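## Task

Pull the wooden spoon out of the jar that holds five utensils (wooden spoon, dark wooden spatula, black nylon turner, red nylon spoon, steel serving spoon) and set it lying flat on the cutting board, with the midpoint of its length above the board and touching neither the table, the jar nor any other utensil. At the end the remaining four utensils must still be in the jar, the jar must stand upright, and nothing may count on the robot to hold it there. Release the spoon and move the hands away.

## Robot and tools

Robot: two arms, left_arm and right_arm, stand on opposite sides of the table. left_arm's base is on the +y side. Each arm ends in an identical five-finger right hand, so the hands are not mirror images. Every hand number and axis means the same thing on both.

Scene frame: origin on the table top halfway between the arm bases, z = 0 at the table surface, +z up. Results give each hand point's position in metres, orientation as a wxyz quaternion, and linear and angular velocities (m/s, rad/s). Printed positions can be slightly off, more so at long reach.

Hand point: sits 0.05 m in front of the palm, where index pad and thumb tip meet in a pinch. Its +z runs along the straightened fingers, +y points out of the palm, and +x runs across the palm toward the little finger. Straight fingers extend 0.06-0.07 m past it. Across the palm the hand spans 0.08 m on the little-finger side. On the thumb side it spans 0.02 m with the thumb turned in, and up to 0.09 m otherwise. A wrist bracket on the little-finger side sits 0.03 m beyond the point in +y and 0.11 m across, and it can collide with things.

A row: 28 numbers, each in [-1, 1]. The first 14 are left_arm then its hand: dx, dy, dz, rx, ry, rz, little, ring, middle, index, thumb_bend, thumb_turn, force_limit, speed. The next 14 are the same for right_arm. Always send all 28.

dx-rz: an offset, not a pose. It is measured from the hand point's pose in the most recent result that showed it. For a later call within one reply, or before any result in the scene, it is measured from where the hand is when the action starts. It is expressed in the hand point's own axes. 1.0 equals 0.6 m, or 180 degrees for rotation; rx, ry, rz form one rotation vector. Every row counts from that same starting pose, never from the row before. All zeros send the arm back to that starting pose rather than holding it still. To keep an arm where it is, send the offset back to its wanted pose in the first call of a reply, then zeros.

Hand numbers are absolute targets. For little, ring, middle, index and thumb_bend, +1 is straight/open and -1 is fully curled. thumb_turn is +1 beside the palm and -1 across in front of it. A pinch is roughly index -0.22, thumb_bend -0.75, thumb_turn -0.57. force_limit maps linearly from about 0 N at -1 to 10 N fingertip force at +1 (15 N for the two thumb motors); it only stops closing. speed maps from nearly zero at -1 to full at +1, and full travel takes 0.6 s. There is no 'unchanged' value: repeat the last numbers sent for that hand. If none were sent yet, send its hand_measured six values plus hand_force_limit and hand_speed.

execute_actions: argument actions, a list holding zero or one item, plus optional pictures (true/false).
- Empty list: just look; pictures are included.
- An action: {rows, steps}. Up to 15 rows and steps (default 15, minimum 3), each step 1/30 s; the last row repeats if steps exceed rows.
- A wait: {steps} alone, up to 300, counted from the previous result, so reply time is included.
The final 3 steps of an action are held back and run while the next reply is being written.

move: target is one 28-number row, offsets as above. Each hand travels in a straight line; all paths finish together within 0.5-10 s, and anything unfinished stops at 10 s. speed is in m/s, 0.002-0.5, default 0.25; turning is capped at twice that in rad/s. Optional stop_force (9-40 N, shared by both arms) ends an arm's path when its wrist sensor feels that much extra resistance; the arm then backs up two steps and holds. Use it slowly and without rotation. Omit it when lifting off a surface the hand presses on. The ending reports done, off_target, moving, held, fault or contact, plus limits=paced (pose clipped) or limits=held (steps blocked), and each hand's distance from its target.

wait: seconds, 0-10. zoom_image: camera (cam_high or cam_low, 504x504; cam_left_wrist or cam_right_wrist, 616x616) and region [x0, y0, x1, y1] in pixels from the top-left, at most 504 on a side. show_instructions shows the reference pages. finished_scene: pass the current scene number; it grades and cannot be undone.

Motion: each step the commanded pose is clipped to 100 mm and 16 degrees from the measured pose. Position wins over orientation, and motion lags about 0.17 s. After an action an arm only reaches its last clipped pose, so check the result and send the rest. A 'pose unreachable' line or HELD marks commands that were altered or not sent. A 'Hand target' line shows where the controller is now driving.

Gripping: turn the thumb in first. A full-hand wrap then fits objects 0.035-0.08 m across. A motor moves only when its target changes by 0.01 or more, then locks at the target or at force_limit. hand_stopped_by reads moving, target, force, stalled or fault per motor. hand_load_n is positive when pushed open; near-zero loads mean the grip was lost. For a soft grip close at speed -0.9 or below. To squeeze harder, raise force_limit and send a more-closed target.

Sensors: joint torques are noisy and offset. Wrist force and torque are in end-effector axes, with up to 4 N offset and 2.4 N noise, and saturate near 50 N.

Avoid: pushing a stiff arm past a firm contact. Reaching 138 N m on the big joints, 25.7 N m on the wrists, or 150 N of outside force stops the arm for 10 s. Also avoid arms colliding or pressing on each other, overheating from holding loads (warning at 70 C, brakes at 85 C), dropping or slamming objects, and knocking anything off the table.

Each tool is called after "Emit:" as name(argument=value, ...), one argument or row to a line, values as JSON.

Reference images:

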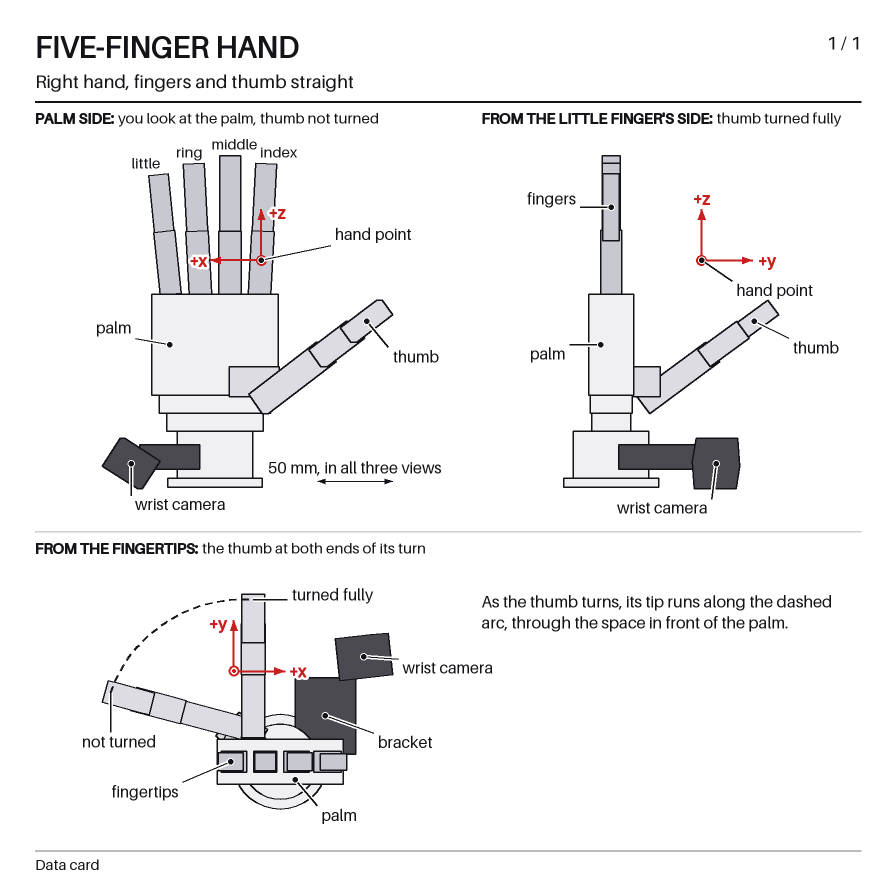

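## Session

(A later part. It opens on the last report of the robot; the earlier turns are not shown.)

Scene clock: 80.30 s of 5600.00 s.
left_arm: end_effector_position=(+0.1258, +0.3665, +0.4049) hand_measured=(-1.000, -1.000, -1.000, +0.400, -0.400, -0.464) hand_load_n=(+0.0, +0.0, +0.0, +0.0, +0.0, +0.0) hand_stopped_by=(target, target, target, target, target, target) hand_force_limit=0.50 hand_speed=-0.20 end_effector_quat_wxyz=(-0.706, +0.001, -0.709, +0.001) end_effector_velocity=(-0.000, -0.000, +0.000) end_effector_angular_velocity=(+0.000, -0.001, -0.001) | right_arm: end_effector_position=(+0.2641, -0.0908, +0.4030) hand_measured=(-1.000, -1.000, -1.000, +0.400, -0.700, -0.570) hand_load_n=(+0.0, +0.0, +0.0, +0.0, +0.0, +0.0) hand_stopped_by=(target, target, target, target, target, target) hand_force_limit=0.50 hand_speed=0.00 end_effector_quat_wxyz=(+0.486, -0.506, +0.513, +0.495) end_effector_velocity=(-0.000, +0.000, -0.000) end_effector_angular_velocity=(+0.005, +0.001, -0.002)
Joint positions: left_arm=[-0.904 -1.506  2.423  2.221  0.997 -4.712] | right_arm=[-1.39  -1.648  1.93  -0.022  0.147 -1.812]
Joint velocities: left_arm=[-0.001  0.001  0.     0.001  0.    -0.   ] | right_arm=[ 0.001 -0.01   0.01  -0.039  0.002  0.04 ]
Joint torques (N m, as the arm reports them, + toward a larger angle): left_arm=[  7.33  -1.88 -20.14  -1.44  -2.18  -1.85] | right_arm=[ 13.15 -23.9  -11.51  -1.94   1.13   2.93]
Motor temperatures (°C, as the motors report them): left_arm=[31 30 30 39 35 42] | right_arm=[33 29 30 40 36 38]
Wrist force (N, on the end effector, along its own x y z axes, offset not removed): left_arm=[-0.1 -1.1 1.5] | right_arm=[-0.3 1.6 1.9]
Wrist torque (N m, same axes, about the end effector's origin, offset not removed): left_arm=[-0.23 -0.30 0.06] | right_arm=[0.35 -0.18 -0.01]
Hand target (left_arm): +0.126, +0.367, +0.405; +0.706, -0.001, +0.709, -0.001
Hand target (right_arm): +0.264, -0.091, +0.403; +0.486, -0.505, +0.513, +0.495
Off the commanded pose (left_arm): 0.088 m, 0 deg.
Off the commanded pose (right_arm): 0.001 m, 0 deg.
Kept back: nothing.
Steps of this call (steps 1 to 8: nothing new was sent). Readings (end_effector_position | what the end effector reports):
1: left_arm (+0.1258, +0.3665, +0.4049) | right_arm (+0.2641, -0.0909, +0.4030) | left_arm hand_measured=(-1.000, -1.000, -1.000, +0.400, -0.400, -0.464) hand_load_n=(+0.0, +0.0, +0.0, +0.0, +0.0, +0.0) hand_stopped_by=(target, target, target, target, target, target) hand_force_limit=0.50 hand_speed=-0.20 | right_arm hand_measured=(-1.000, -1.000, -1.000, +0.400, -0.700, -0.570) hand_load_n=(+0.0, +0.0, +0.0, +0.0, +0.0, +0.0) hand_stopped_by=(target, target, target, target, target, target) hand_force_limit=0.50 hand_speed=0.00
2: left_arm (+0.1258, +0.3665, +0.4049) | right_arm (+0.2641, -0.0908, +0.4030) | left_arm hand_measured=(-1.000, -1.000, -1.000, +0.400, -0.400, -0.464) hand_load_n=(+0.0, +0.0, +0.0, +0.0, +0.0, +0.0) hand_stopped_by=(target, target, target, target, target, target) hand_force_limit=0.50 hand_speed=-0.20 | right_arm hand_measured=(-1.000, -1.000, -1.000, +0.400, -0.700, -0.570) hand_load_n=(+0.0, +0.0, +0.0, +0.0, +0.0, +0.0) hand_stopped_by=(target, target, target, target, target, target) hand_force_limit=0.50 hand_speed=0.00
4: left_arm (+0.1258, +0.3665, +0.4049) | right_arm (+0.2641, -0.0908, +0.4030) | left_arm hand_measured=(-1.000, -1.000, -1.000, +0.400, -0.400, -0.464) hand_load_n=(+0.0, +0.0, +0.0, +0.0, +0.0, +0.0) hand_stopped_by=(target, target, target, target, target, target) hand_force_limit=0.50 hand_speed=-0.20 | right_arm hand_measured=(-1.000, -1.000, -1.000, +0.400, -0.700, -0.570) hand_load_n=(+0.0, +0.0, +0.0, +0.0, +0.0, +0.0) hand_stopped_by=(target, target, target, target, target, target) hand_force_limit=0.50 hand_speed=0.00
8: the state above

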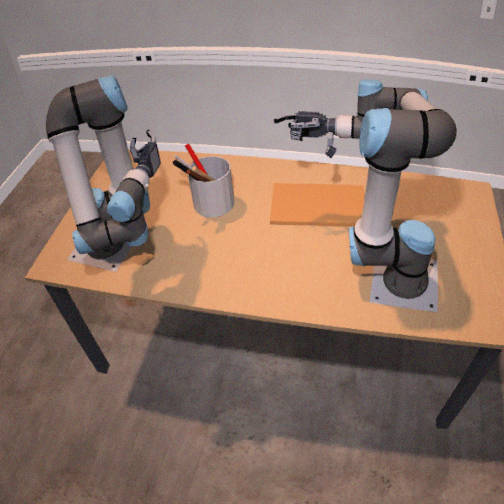

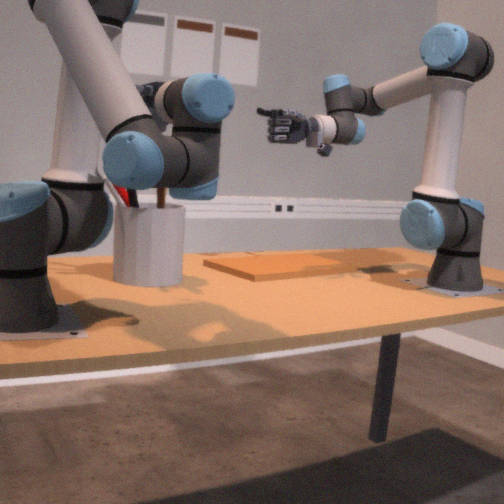

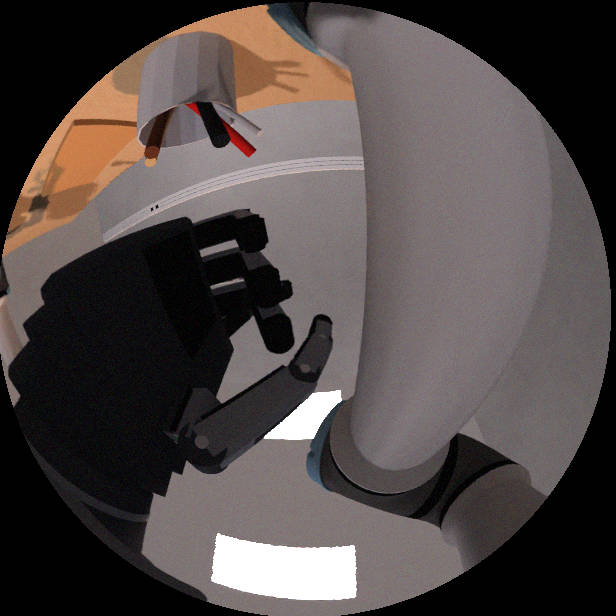

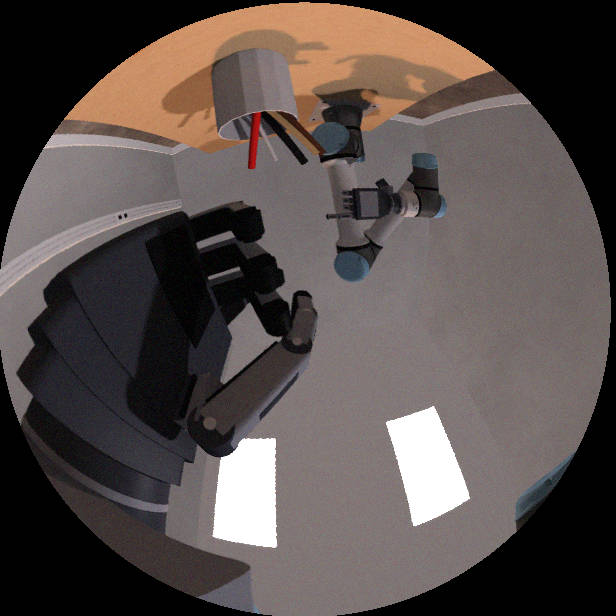

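Emit:
move(
  target=[0,0,0,0,0,0,-1,-1,-1,0.4,-0.4,-0.464,0.5,-0.2, 0.138,0.05,0.40,0,0,0,-1,-1,-1,0.4,-0.7,-0.57,0.5,0],
  speed=0.15,
)

Scene clock: 82.90 s of 5600.00 s.
left_arm: end_effector_position=(+0.1258, +0.3665, +0.4049) hand_measured=(-1.000, -1.000, -1.000, +0.400, -0.400, -0.464) hand_load_n=(+0.0, +0.0, +0.0, +0.0, +0.0, +0.0) hand_stopped_by=(target, target, target, target, target, target) hand_force_limit=0.50 hand_speed=-0.20 end_effector_quat_wxyz=(-0.706, +0.001, -0.709, +0.001) end_effector_velocity=(+0.000, +0.000, -0.000) end_effector_angular_velocity=(-0.002, +0.001, +0.002) | right_arm: end_effector_position=(+0.2322, +0.1454, +0.3121) hand_measured=(-1.000, -1.000, -1.000, +0.400, -0.700, -0.570) hand_load_n=(+0.0, +0.0, +0.0, +0.0, +0.0, +0.0) hand_stopped_by=(target, target, target, target, target, target) hand_force_limit=0.50 hand_speed=0.00 end_effector_quat_wxyz=(+0.486, -0.505, +0.513, +0.495) end_effector_velocity=(+0.000, +0.002, -0.000) end_effector_angular_velocity=(+0.001, -0.000, +0.000)
Joint positions: left_arm=[-0.904 -1.506  2.423  2.221  0.997 -4.712] | right_arm=[-0.806 -1.263  1.736 -0.417  0.727 -1.596]
Joint velocities: left_arm=[ 0.001  0.    -0.    -0.001  0.    -0.001] | right_arm=[ 0.003  0.005 -0.006  0.     0.003  0.001]
Joint torques (N m, as the arm reports them, + toward a larger angle): left_arm=[  7.35  -1.62 -20.06  -1.5   -2.14  -1.84] | right_arm=[ 14.68 -22.27 -27.23  -1.79   1.46   2.64]
Motor temperatures (°C, as the motors report them): left_arm=[31 30 30 39 35 42] | right_arm=[33 29 30 40 36 38]
Wrist force (N, on the end effector, along its own x y z axes, offset not removed): left_arm=[-1.3 -1.3 1.2] | right_arm=[1.1 1.1 1.4]
Wrist torque (N m, same axes, about the end effector's origin, offset not removed): left_arm=[-0.21 -0.09 0.00] | right_arm=[0.25 -0.43 0.04]
Hand target (left_arm): +0.126, +0.367, +0.405; +0.706, -0.001, +0.709, -0.001
Hand target (right_arm): +0.232, +0.146, +0.312; +0.486, -0.505, +0.513, +0.495
Off the commanded pose (left_arm): 0.000 m, 0 deg.
Off the commanded pose (right_arm): 0.001 m, 0 deg.
Kept back: nothing.
move: done

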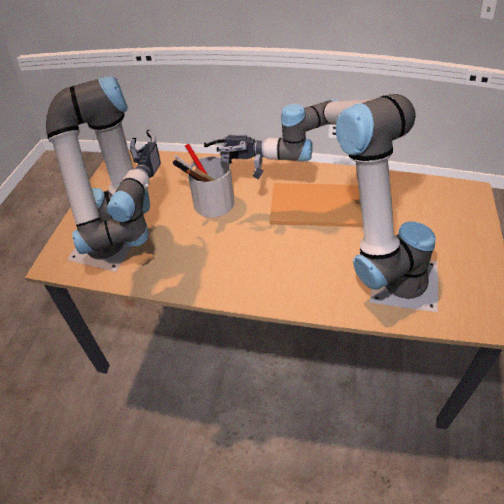

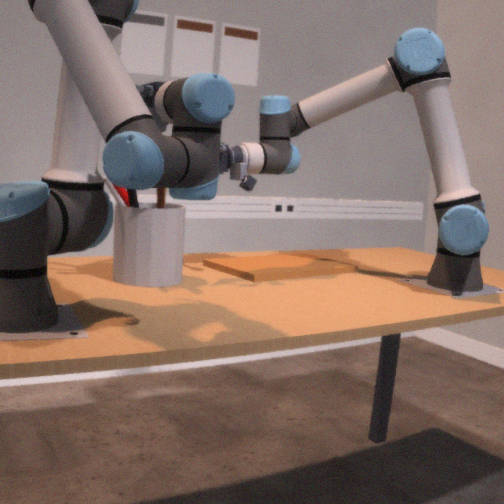

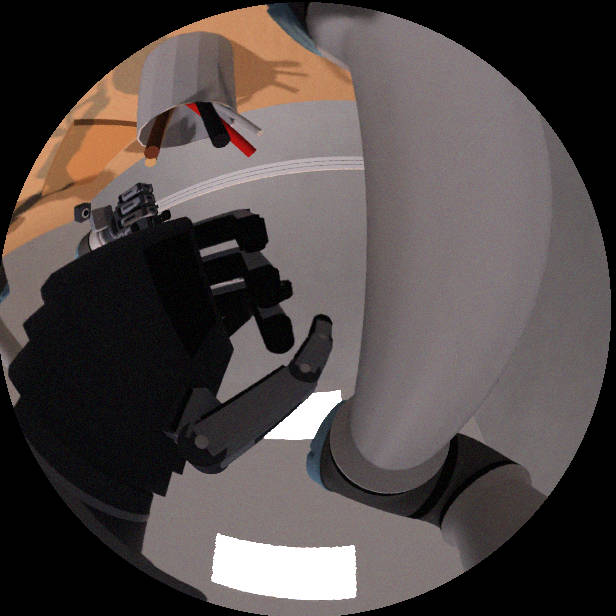

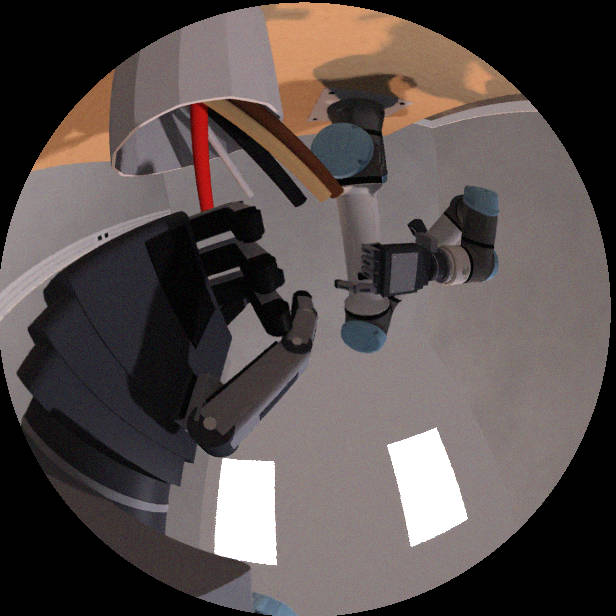

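Emit:
move(
  target=[0,0,0,0,0,0,-1,-1,-1,0.4,-0.4,-0.464,0.5,-0.2, 0.02,0.05,0.09,0,0,0,-1,-1,-1,0.4,-0.7,-0.57,0.5,0],
  speed=0.08,
)

Scene clock: 84.43 s of 5600.00 s.
left_arm: end_effector_position=(+0.1258, +0.3665, +0.4049) hand_measured=(-1.000, -1.000, -1.000, +0.400, -0.400, -0.464) hand_load_n=(+0.0, +0.0, +0.0, +0.0, +0.0, +0.0) hand_stopped_by=(target, target, target, target, target, target) hand_force_limit=0.50 hand_speed=-0.20 end_effector_quat_wxyz=(-0.706, +0.001, -0.709, +0.001) end_effector_velocity=(+0.000, -0.000, +0.000) end_effector_angular_velocity=(+0.001, -0.001, -0.000) | right_arm: end_effector_position=(+0.2020, +0.1985, +0.2987) hand_measured=(-1.000, -1.000, -1.000, +0.400, -0.700, -0.570) hand_load_n=(+0.0, +0.0, +0.0, +0.0, +0.0, +0.0) hand_stopped_by=(target, target, target, target, target, target) hand_force_limit=0.50 hand_speed=0.00 end_effector_quat_wxyz=(+0.486, -0.505, +0.513, +0.495) end_effector_velocity=(-0.001, +0.003, -0.001) end_effector_angular_velocity=(-0.002, +0.001, -0.001)
Joint positions: left_arm=[-0.904 -1.506  2.423  2.221  0.997 -4.712] | right_arm=[-0.686 -1.182  1.659 -0.428  0.848 -1.587]
Joint velocities: left_arm=[ 0.001  0.001  0.001  0.    -0.001  0.   ] | right_arm=[ 0.005  0.005 -0.006  0.003  0.006 -0.   ]
Joint torques (N m, as the arm reports them, + toward a larger angle): left_arm=[  6.47  -2.   -20.27  -1.46  -2.16  -1.88] | right_arm=[ 15.26 -24.47 -27.28   1.7    1.95   2.71]
Motor temperatures (°C, as the motors report them): left_arm=[31 30 30 39 35 42] | right_arm=[33 29 30 40 36 38]
Wrist force (N, on the end effector, along its own x y z axes, offset not removed): left_arm=[0.2 -2.0 1.0] | right_arm=[1.4 0.3 3.0]
Wrist torque (N m, same axes, about the end effector's origin, offset not removed): left_arm=[-0.29 -0.33 -0.02] | right_arm=[0.05 -0.49 0.12]
Hand target (left_arm): +0.126, +0.367, +0.405; +0.706, -0.001, +0.709, -0.001
Hand target (right_arm): +0.202, +0.199, +0.299; +0.486, -0.505, +0.513, +0.495
Off the commanded pose (left_arm): 0.000 m, 0 deg.
Off the commanded pose (right_arm): 0.000 m, 0 deg.
Kept back: nothing.
move: done

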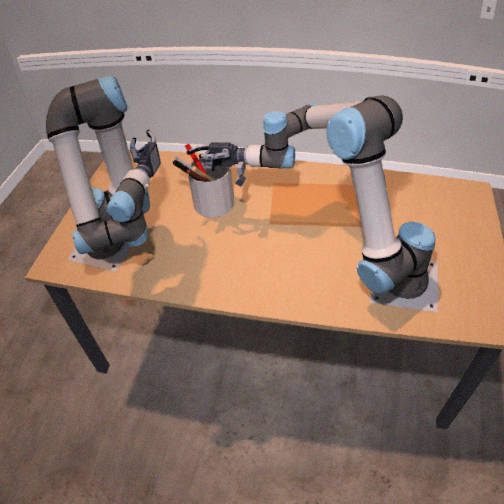

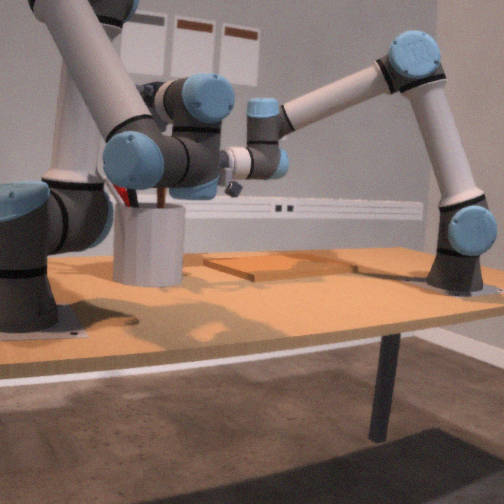

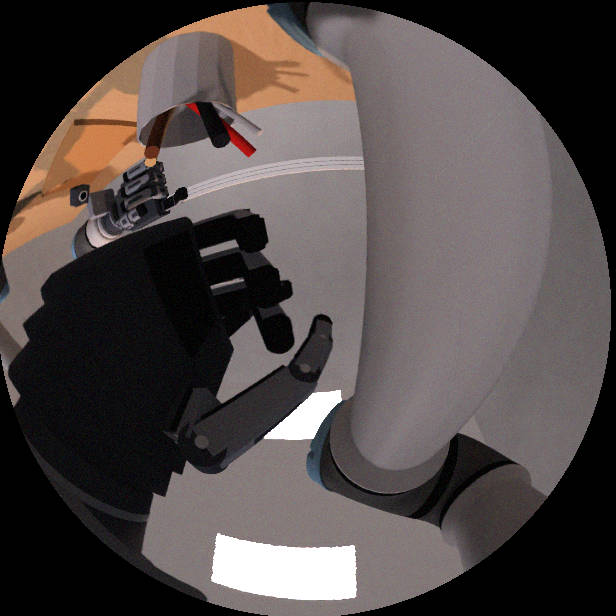

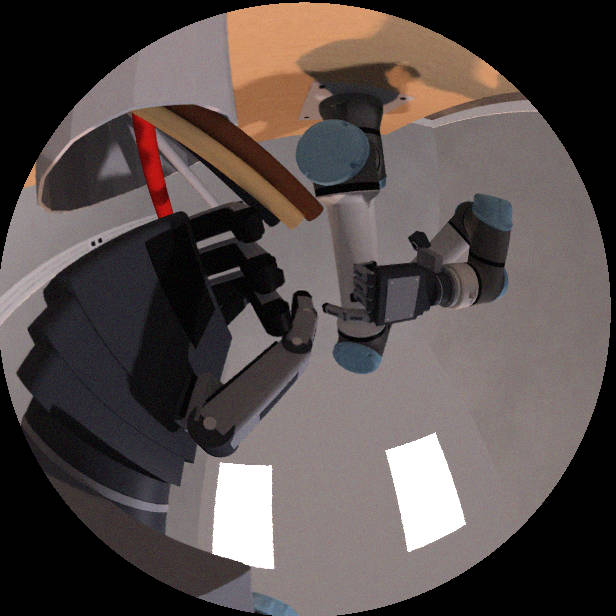

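Emit:
move(
  target=[0,0,0,0,0,0,-1,-1,-1,0.4,-0.4,-0.464,0.5,-0.2, 0.045,0,0,0,0,0,-1,-1,-1,0.4,-0.7,-0.57,0.5,0],
  speed=0.04,
)

Scene clock: 85.77 s of 5600.00 s.
left_arm: end_effector_position=(+0.1258, +0.3665, +0.4049) hand_measured=(-1.000, -1.000, -1.000, +0.400, -0.400, -0.464) hand_load_n=(+0.0, +0.0, +0.0, +0.0, +0.0, +0.0) hand_stopped_by=(target, target, target, target, target, target) hand_force_limit=0.50 hand_speed=-0.20 end_effector_quat_wxyz=(-0.706, +0.001, -0.709, +0.001) end_effector_velocity=(-0.001, -0.000, +0.000) end_effector_angular_velocity=(+0.002, -0.003, -0.000) | right_arm: end_effector_position=(+0.2016, +0.1975, +0.2720) hand_measured=(-1.000, -1.000, -1.000, +0.400, -0.700, -0.570) hand_load_n=(+0.0, +0.0, +0.0, +0.0, +0.0, +0.0) hand_stopped_by=(target, target, target, target, target, target) hand_force_limit=0.50 hand_speed=0.00 end_effector_quat_wxyz=(+0.486, -0.505, +0.513, +0.495) end_effector_velocity=(-0.000, -0.000, -0.002) end_effector_angular_velocity=(+0.001, -0.000, +0.001)
Joint positions: left_arm=[-0.904 -1.506  2.423  2.221  0.997 -4.712] | right_arm=[-0.687 -1.153  1.694 -0.492  0.847 -1.587]
Joint velocities: left_arm=[-0.001  0.001 -0.     0.002  0.     0.001] | right_arm=[-0.     0.003  0.003 -0.007 -0.001  0.   ]
Joint torques (N m, as the arm reports them, + toward a larger angle): left_arm=[  7.53  -1.63 -20.06  -1.51  -2.15  -1.93] | right_arm=[-13.61 -25.91 -10.12  -3.32  -1.79   2.09]
Motor temperatures (°C, as the motors report them): left_arm=[31 30 30 39 35 42] | right_arm=[33 29 30 40 36 38]
Wrist force (N, on the end effector, along its own x y z axes, offset not removed): left_arm=[0.9 -0.3 1.4] | right_arm=[0.7 2.8 2.4]
Wrist torque (N m, same axes, about the end effector's origin, offset not removed): left_arm=[-0.09 -0.38 0.17] | right_arm=[0.38 -0.38 0.06]
Hand target (left_arm): +0.126, +0.367, +0.405; +0.706, -0.001, +0.709, -0.001
Hand target (right_arm): +0.202, +0.197, +0.272; +0.486, -0.505, +0.513, +0.495
Off the commanded pose (left_arm): 0.000 m, 0 deg.
Off the commanded pose (right_arm): 0.000 m, 0 deg.
Kept back: nothing.
move: done

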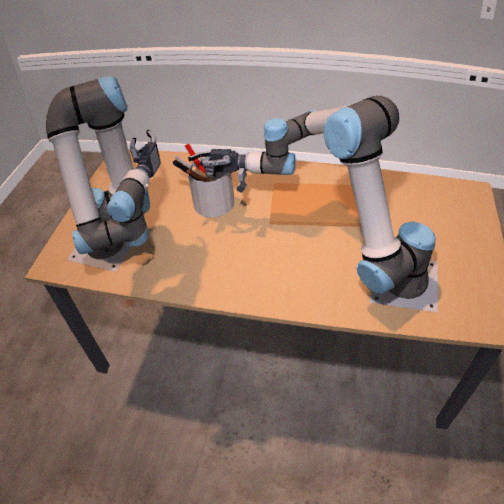

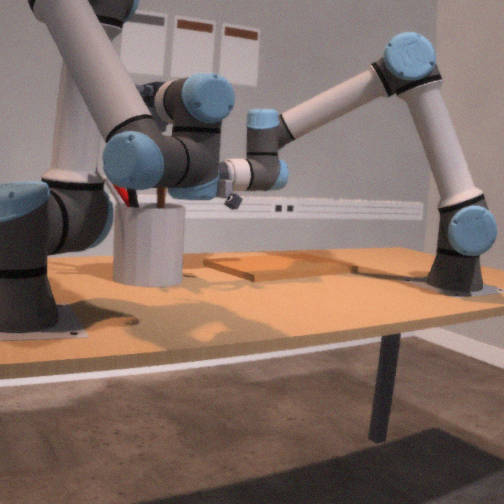

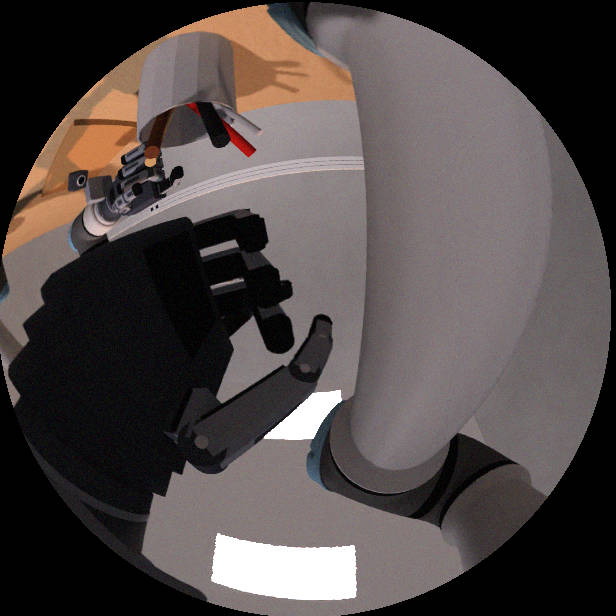

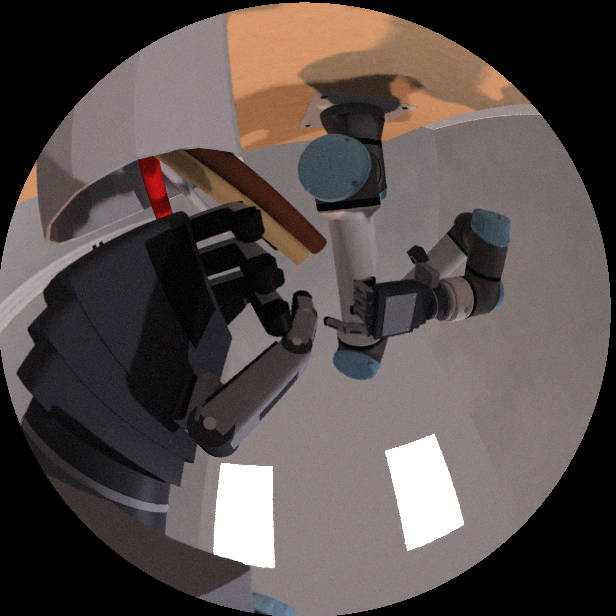

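Emit:
move(
  target=[0,0,0,0,0,0,-1,-1,-1,0.4,-0.4,-0.464,0.5,-0.2, 0.02,-0.02,0.05,0,0,0,-1,-1,-1,0.4,-0.7,-0.57,0.5,0],
  speed=0.04,
)

Emit:
zoom_image(
  camera="cam_high",
  region=[130,110,290,230],
)

Scene clock: 87.30 s of 5600.00 s.
left_arm: end_effector_position=(+0.1258, +0.3665, +0.4049) hand_measured=(-1.000, -1.000, -1.000, +0.400, -0.400, -0.464) hand_load_n=(+0.0, +0.0, +0.0, +0.0, +0.0, +0.0) hand_stopped_by=(target, target, target, target, target, target) hand_force_limit=0.50 hand_speed=-0.20 end_effector_quat_wxyz=(-0.706, +0.001, -0.709, +0.001) end_effector_velocity=(+0.000, +0.000, -0.000) end_effector_angular_velocity=(-0.001, +0.001, +0.002) | right_arm: end_effector_position=(+0.2132, +0.2267, +0.2589) hand_measured=(-1.000, -1.000, -1.000, +0.400, -0.700, -0.570) hand_load_n=(-0.5, +0.0, +0.0, +0.0, +0.0, +0.0) hand_stopped_by=(target, target, target, target, target, target) hand_force_limit=0.50 hand_speed=0.00 end_effector_quat_wxyz=(+0.486, -0.505, +0.513, +0.495) end_effector_velocity=(+0.000, +0.003, -0.001) end_effector_angular_velocity=(-0.001, +0.001, +0.000)
Joint positions: left_arm=[-0.904 -1.506  2.423  2.221  0.997 -4.712] | right_arm=[-0.667 -1.072  1.606 -0.486  0.867 -1.586]
Joint velocities: left_arm=[ 0.    -0.     0.    -0.001  0.001 -0.   ] | right_arm=[ 0.002  0.007 -0.007  0.001  0.002  0.   ]
Joint torques (N m, as the arm reports them, + toward a larger angle): left_arm=[  7.44  -1.56 -20.38  -1.51  -2.12  -1.92] | right_arm=[ 12.2  -30.12 -30.05   1.79   2.27   2.53]
Motor temperatures (°C, as the motors report them): left_arm=[31 30 30 39 35 42] | right_arm=[33 29 30 40 36 38]
Wrist force (N, on the end effector, along its own x y z axes, offset not removed): left_arm=[-0.7 -1.3 0.7] | right_arm=[0.7 3.1 2.0]
Wrist torque (N m, same axes, about the end effector's origin, offset not removed): left_arm=[-0.20 -0.19 0.00] | right_arm=[0.32 -0.43 0.03]
Hand target (left_arm): +0.126, +0.367, +0.405; +0.706, -0.001, +0.709, -0.001
Hand target (right_arm): +0.213, +0.227, +0.259; +0.486, -0.505, +0.513, +0.495
Off the commanded pose (left_arm): 0.000 m, 0 deg.
Off the commanded pose (right_arm): 0.000 m, 0 deg.
Kept back: nothing.
move: done

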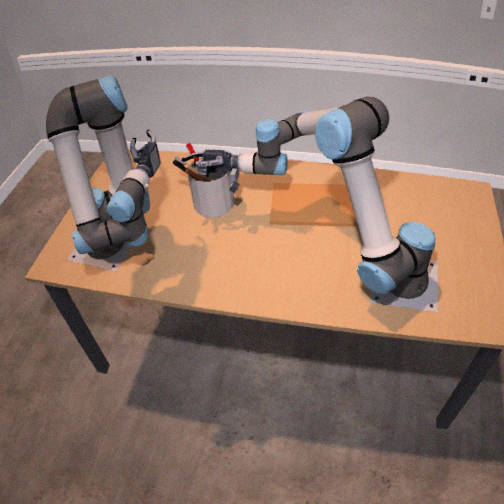

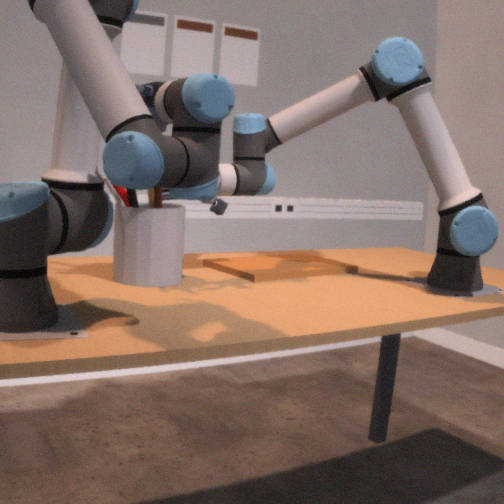

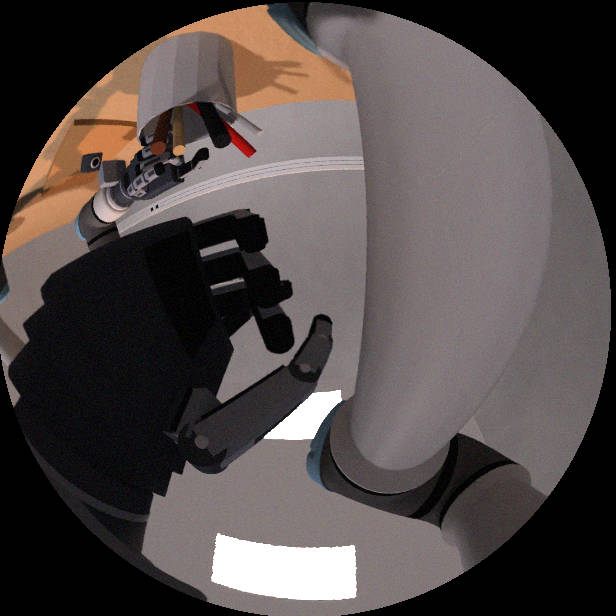

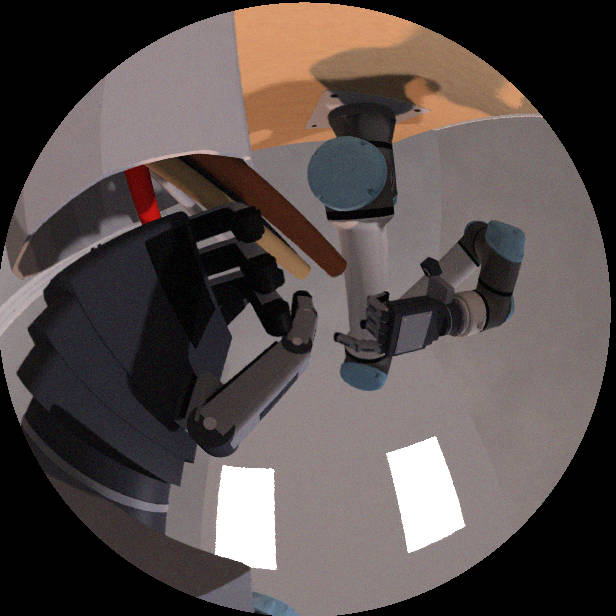

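Region (130, 110, 290, 230) of cam_high's 504x504 image, scaled by 3.150, with more detail than that image has; it fills the top 378 rows of this view, and the rest is white.

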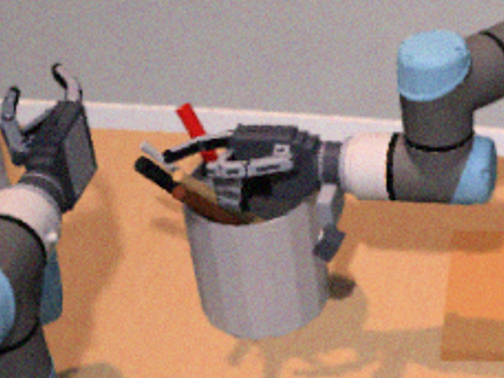

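Emit:
move(
  target=[0,0,0,0,0,0,-1,-1,-1,0.4,-0.4,-0.464,0.5,-0.2, 0.04,0,0,0,0,0,-1,-1,-1,0.4,-0.7,-0.57,0.5,0],
  speed=0.03,
)

Emit:
zoom_image(
  camera="cam_high",
  region=[130,110,290,230],
)

Scene clock: 99.37 s of 5600.00 s.
left_arm: end_effector_position=(+0.1258, +0.3665, +0.4049) hand_measured=(-1.000, -1.000, -1.000, +0.400, -0.400, -0.464) hand_load_n=(+0.0, +0.0, +0.0, +0.0, +0.0, +0.0) hand_stopped_by=(target, target, target, target, target, target) hand_force_limit=0.50 hand_speed=-0.20 end_effector_quat_wxyz=(-0.706, +0.001, -0.709, +0.001) end_effector_velocity=(+0.000, -0.000, +0.000) end_effector_angular_velocity=(-0.000, +0.001, -0.001) | right_arm: end_effector_position=(+0.2132, +0.2265, +0.2417) hand_measured=(-1.000, -1.000, -1.000, +0.400, -0.700, -0.570) hand_load_n=(+0.0, +0.0, +0.0, +0.0, +0.0, +0.0) hand_stopped_by=(target, target, target, target, target, target) hand_force_limit=0.50 hand_speed=0.00 end_effector_quat_wxyz=(+0.490, -0.505, +0.510, +0.495) end_effector_velocity=(-0.001, +0.000, +0.001) end_effector_angular_velocity=(+0.001, +0.000, +0.001)
Joint positions: left_arm=[-0.904 -1.506  2.423  2.221  0.997 -4.712] | right_arm=[-0.667 -1.051  1.627 -0.537  0.866 -1.586]
Joint velocities: left_arm=[-0.001 -0.001 -0.     0.    -0.     0.   ] | right_arm=[ 0.001 -0.001 -0.     0.    -0.     0.001]
Joint torques (N m, as the arm reports them, + toward a larger angle): left_arm=[  7.23  -1.53 -19.96  -1.54  -2.14  -2.14] | right_arm=[ -0.41 -33.73 -19.56  -1.07   0.08   0.14]
Motor temperatures (°C, as the motors report them): left_arm=[31 30 30 39 35 42] | right_arm=[33 29 30 40 36 38]
Wrist force (N, on the end effector, along its own x y z axes, offset not removed): left_arm=[0.0 -0.9 1.4] | right_arm=[-19.4 6.1 1.9]
Wrist torque (N m, same axes, about the end effector's origin, offset not removed): left_arm=[-0.17 -0.27 0.04] | right_arm=[0.60 1.26 -0.84]
Hand target (left_arm): +0.126, +0.367, +0.405; +0.706, -0.001, +0.709, -0.001
Hand target (right_arm): +0.213, +0.226, +0.242; +0.490, -0.505, +0.510, +0.495
Off the commanded pose (left_arm): 0.000 m, 0 deg.
Off the commanded pose (right_arm): 0.007 m, 1 deg.
FORCE FAULT: contact force on the right arm reached its limit, and that arm stopped for 10 seconds. The contact can be on any part of that arm, not only on its tool. That arm's remaining commands of this call were not run. That arm holds still and accepts commands again. Move the arm away from the contact; if what it grips holds it there, let go first. Pushing or pulling that hard again can fault the arm again.
Kept back: nothing.
move: fault (right_arm)

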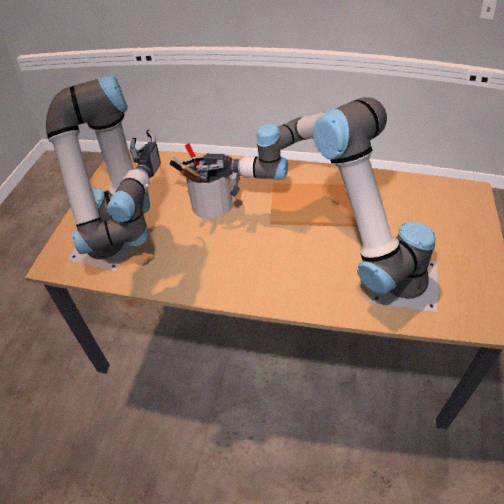

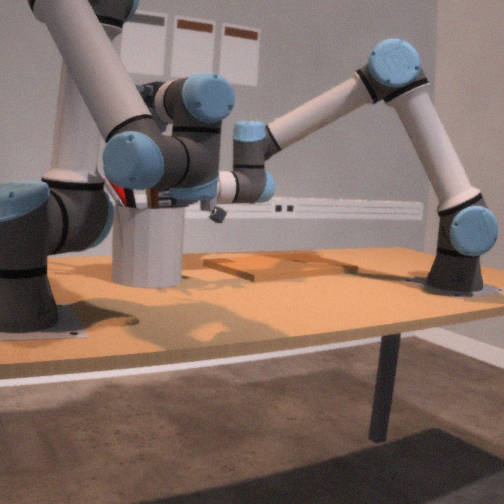

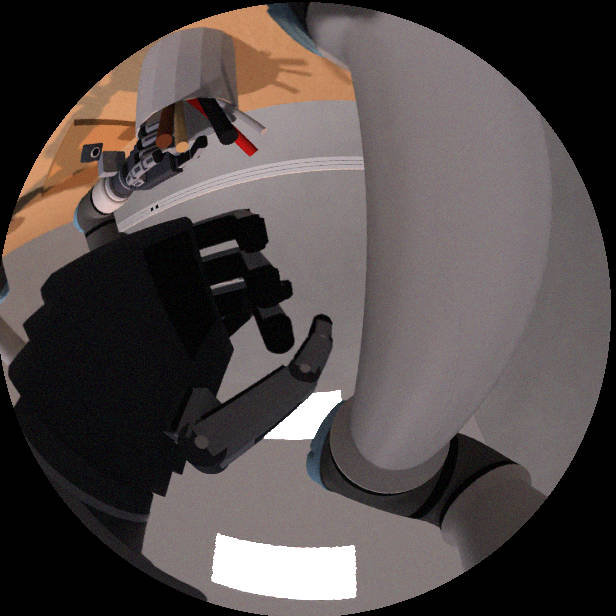

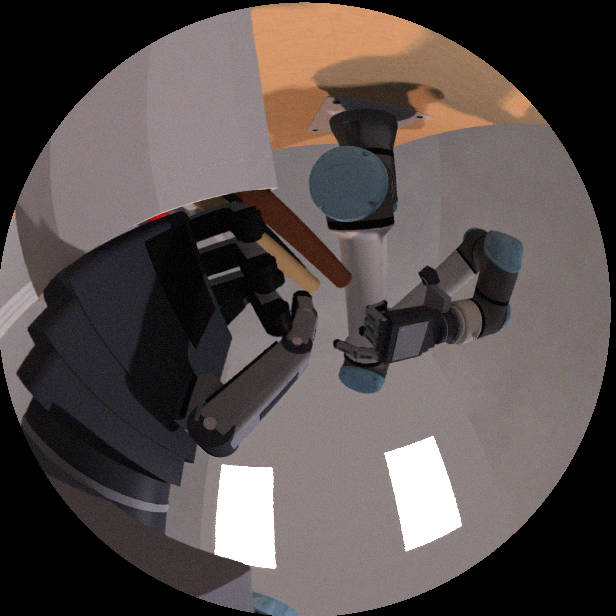

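Region (130, 110, 290, 230) of cam_high's 504x504 image, scaled by 3.150, with more detail than that image has; it fills the top 378 rows of this view, and the rest is white.

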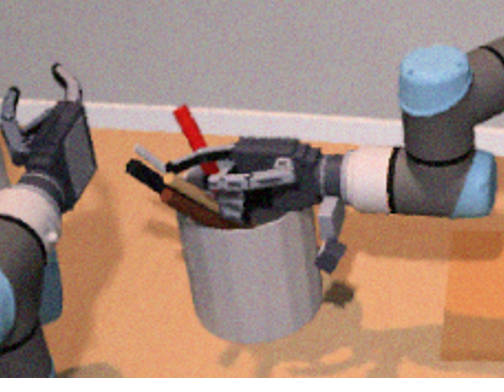

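Emit:
move(
  target=[0,0,0,0,0,0,-1,-1,-1,0.4,-0.4,-0.464,0.5,-0.2, -0.09,0,-0.03,0,0.22,0,-1,-1,-1,0.4,-0.7,-0.57,0.5,0],
  speed=0.06,
)

Emit:
zoom_image(
  camera="cam_high",
  region=[130,110,290,230],
)

Scene clock: 105.70 s of 5600.00 s.
left_arm: end_effector_position=(+0.1258, +0.3665, +0.4049) hand_measured=(-1.000, -1.000, -1.000, +0.400, -0.400, -0.464) hand_load_n=(+0.0, +0.0, +0.0, +0.0, +0.0, +0.0) hand_stopped_by=(target, target, target, target, target, target) hand_force_limit=0.50 hand_speed=-0.20 end_effector_quat_wxyz=(-0.706, +0.001, -0.709, +0.001) end_effector_velocity=(-0.000, -0.000, -0.000) end_effector_angular_velocity=(-0.000, +0.000, -0.001) | right_arm: end_effector_position=(+0.2138, +0.2102, +0.2958) hand_measured=(-1.000, -1.000, -1.000, +0.400, -0.700, -0.570) hand_load_n=(+0.0, +0.0, +0.0, +0.0, +0.0, +0.0) hand_stopped_by=(target, target, target, target, target, target) hand_force_limit=0.50 hand_speed=0.00 end_effector_quat_wxyz=(+0.289, -0.643, +0.645, +0.295) end_effector_velocity=(-0.000, +0.000, +0.001) end_effector_angular_velocity=(-0.020, -0.001, +0.002)
Joint positions: left_arm=[-0.904 -1.506  2.423  2.221  0.997 -4.712] | right_arm=[-0.639 -0.96   0.98   0.827  1.075 -2.053]
Joint velocities: left_arm=[-0.     0.001  0.    -0.002 -0.    -0.   ] | right_arm=[ 0.003  0.011 -0.027  0.035  0.01  -0.009]
Joint torques (N m, as the arm reports them, + toward a larger angle): left_arm=[  7.31  -2.06 -19.22  -1.45  -2.18  -2.14] | right_arm=[ 16.77 -31.84 -30.78   3.72   1.32  -2.  ]
Motor temperatures (°C, as the motors report them): left_arm=[31 30 30 39 35 42] | right_arm=[33 29 30 40 36 38]
Wrist force (N, on the end effector, along its own x y z axes, offset not removed): left_arm=[0.2 -1.1 0.7] | right_arm=[1.7 2.7 2.1]
Wrist torque (N m, same axes, about the end effector's origin, offset not removed): left_arm=[-0.15 -0.30 0.08] | right_arm=[0.54 -0.58 0.13]
Hand target (left_arm): +0.126, +0.367, +0.405; +0.706, -0.001, +0.709, -0.001
Hand target (right_arm): +0.214, +0.210, +0.296; -0.288, +0.643, -0.645, -0.294
Off the commanded pose (left_arm): 0.000 m, 0 deg.
Off the commanded pose (right_arm): 0.000 m, 0 deg.
Kept back: nothing.
move: done

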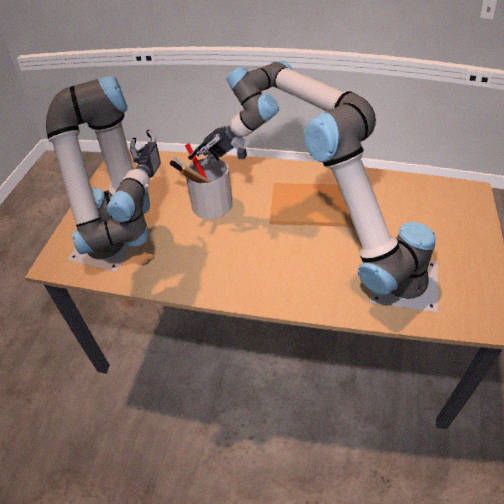

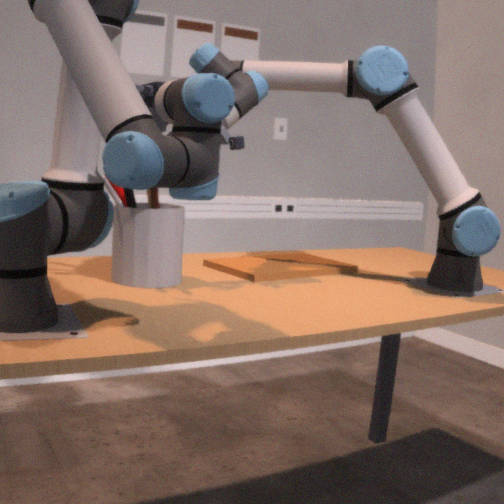

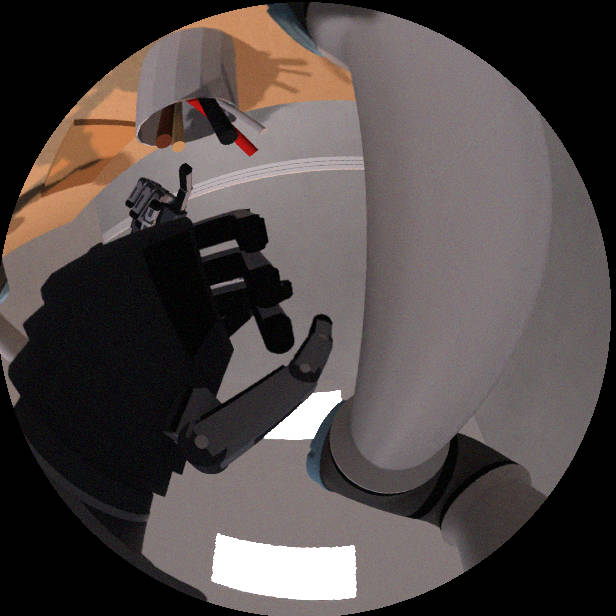

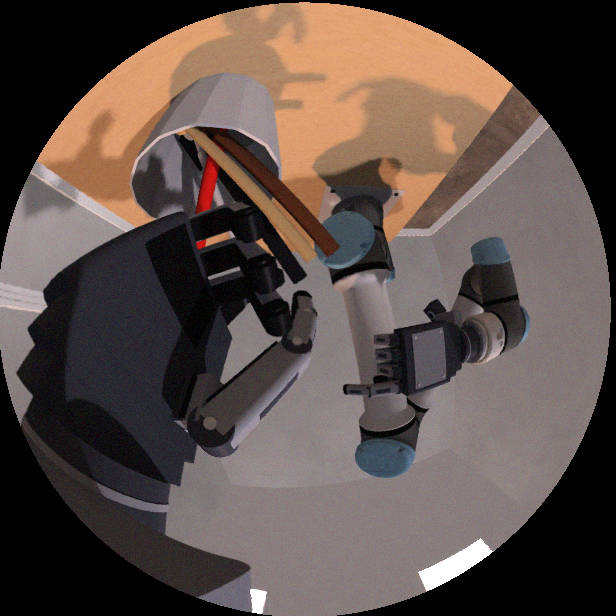

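Region (130, 110, 290, 230) of cam_high's 504x504 image, scaled by 3.150, with more detail than that image has; it fills the top 378 rows of this view, and the rest is white.

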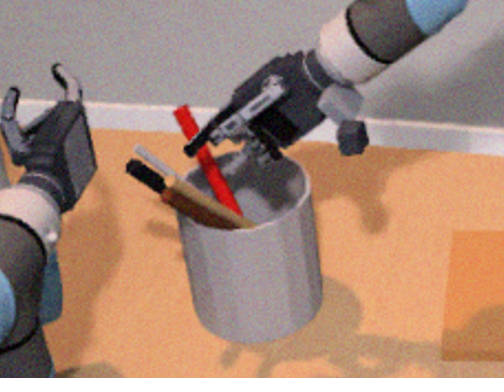

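Emit:
move(
  target=[0,0,0,0,0,0,-1,-1,-1,0.4,-0.4,-0.464,0.5,-0.2, -0.017,0.033,0.073,0,0,0,-1,-1,-1,0.4,-0.7,-0.57,0.5,0],
  speed=0.03,
  stop_force=10,
)

Emit:
zoom_image(
  camera="cam_high",
  region=[130,110,290,230],
)

Scene clock: 107.97 s of 5600.00 s.
left_arm: end_effector_position=(+0.1258, +0.3665, +0.4049) hand_measured=(-1.000, -1.000, -1.000, +0.400, -0.400, -0.464) hand_load_n=(+0.0, +0.0, +0.0, +0.0, +0.0, +0.0) hand_stopped_by=(target, target, target, target, target, target) hand_force_limit=0.50 hand_speed=-0.20 end_effector_quat_wxyz=(-0.706, +0.001, -0.709, +0.001) end_effector_velocity=(-0.000, +0.000, -0.000) end_effector_angular_velocity=(-0.001, +0.001, +0.001) | right_arm: end_effector_position=(+0.1938, +0.2495, +0.2750) hand_measured=(-1.000, -1.000, -1.000, +0.400, -0.700, -0.570) hand_load_n=(+0.0, +0.0, +0.0, +0.0, +0.0, +0.0) hand_stopped_by=(target, target, target, target, target, target) hand_force_limit=0.50 hand_speed=0.00 end_effector_quat_wxyz=(+0.289, -0.643, +0.645, +0.295) end_effector_velocity=(-0.001, +0.002, -0.001) end_effector_angular_velocity=(-0.000, +0.000, -0.000)
Joint positions: left_arm=[-0.904 -1.506  2.423  2.221  0.997 -4.712] | right_arm=[-0.571 -0.88   0.896  0.805  1.121 -1.995]
Joint velocities: left_arm=[-0.     0.    -0.001 -0.001  0.001 -0.001] | right_arm=[ 0.004  0.005 -0.006 -0.     0.003  0.003]
Joint torques (N m, as the arm reports them, + toward a larger angle): left_arm=[  6.79  -1.91 -19.3   -1.4   -2.11  -2.17] | right_arm=[ 14.73 -36.   -29.71  -1.64   1.48   2.85]
Motor temperatures (°C, as the motors report them): left_arm=[31 30 30 39 35 42] | right_arm=[33 29 30 40 36 38]
Wrist force (N, on the end effector, along its own x y z axes, offset not removed): left_arm=[0.3 -0.5 -0.7] | right_arm=[0.2 1.4 1.7]
Wrist torque (N m, same axes, about the end effector's origin, offset not removed): left_arm=[0.00 -0.26 0.11] | right_arm=[0.26 -0.19 0.03]
Hand target (left_arm): +0.126, +0.367, +0.405; +0.706, -0.001, +0.709, -0.001
Hand target (right_arm): +0.194, +0.250, +0.275; -0.289, +0.643, -0.645, -0.295
Off the commanded pose (left_arm): 0.000 m, 0 deg.
Off the commanded pose (right_arm): 0.000 m, 0 deg.
Kept back: nothing.
move: done

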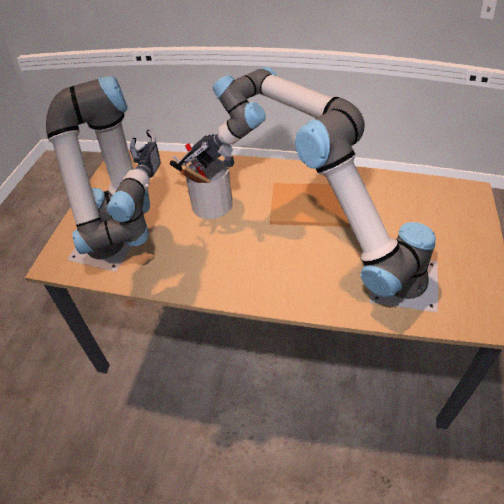

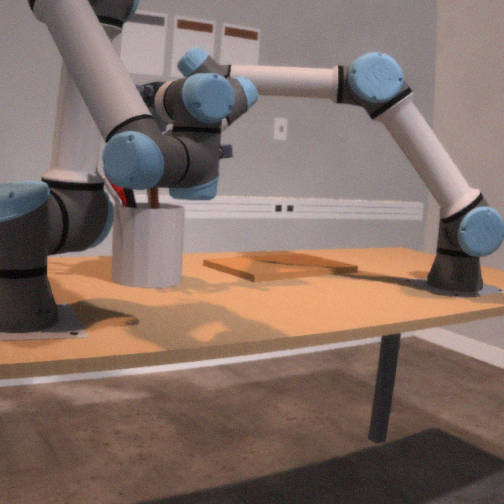

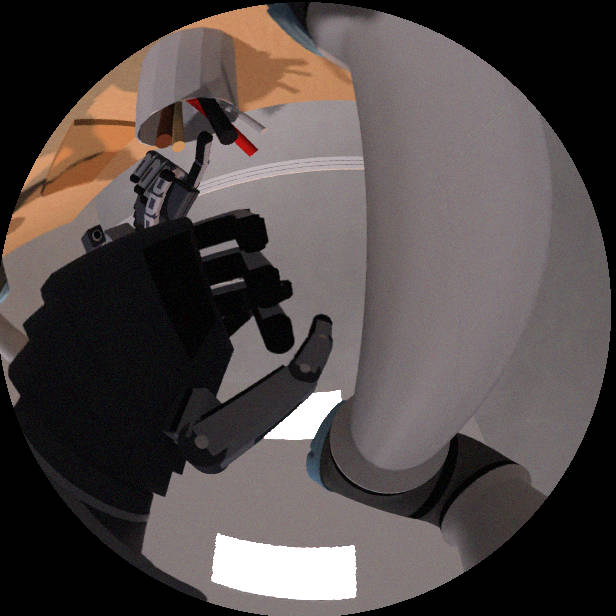

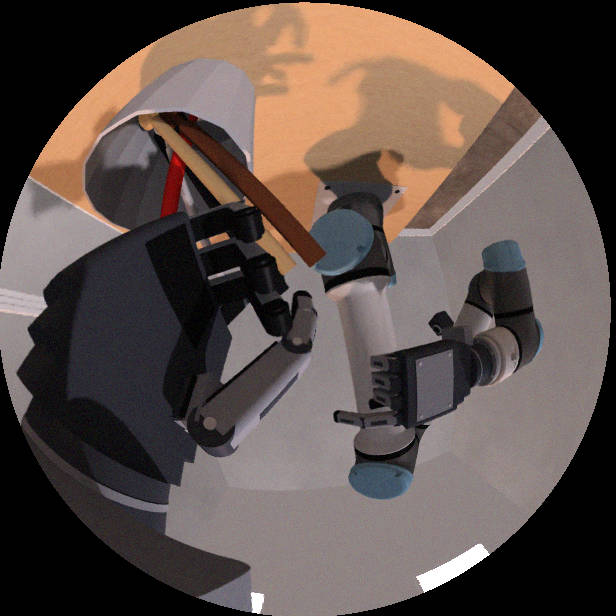

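Region (130, 110, 290, 230) of cam_high's 504x504 image, scaled by 3.150, with more detail than that image has; it fills the top 378 rows of this view, and the rest is white.

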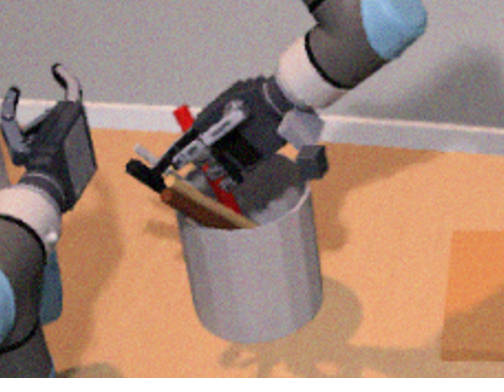

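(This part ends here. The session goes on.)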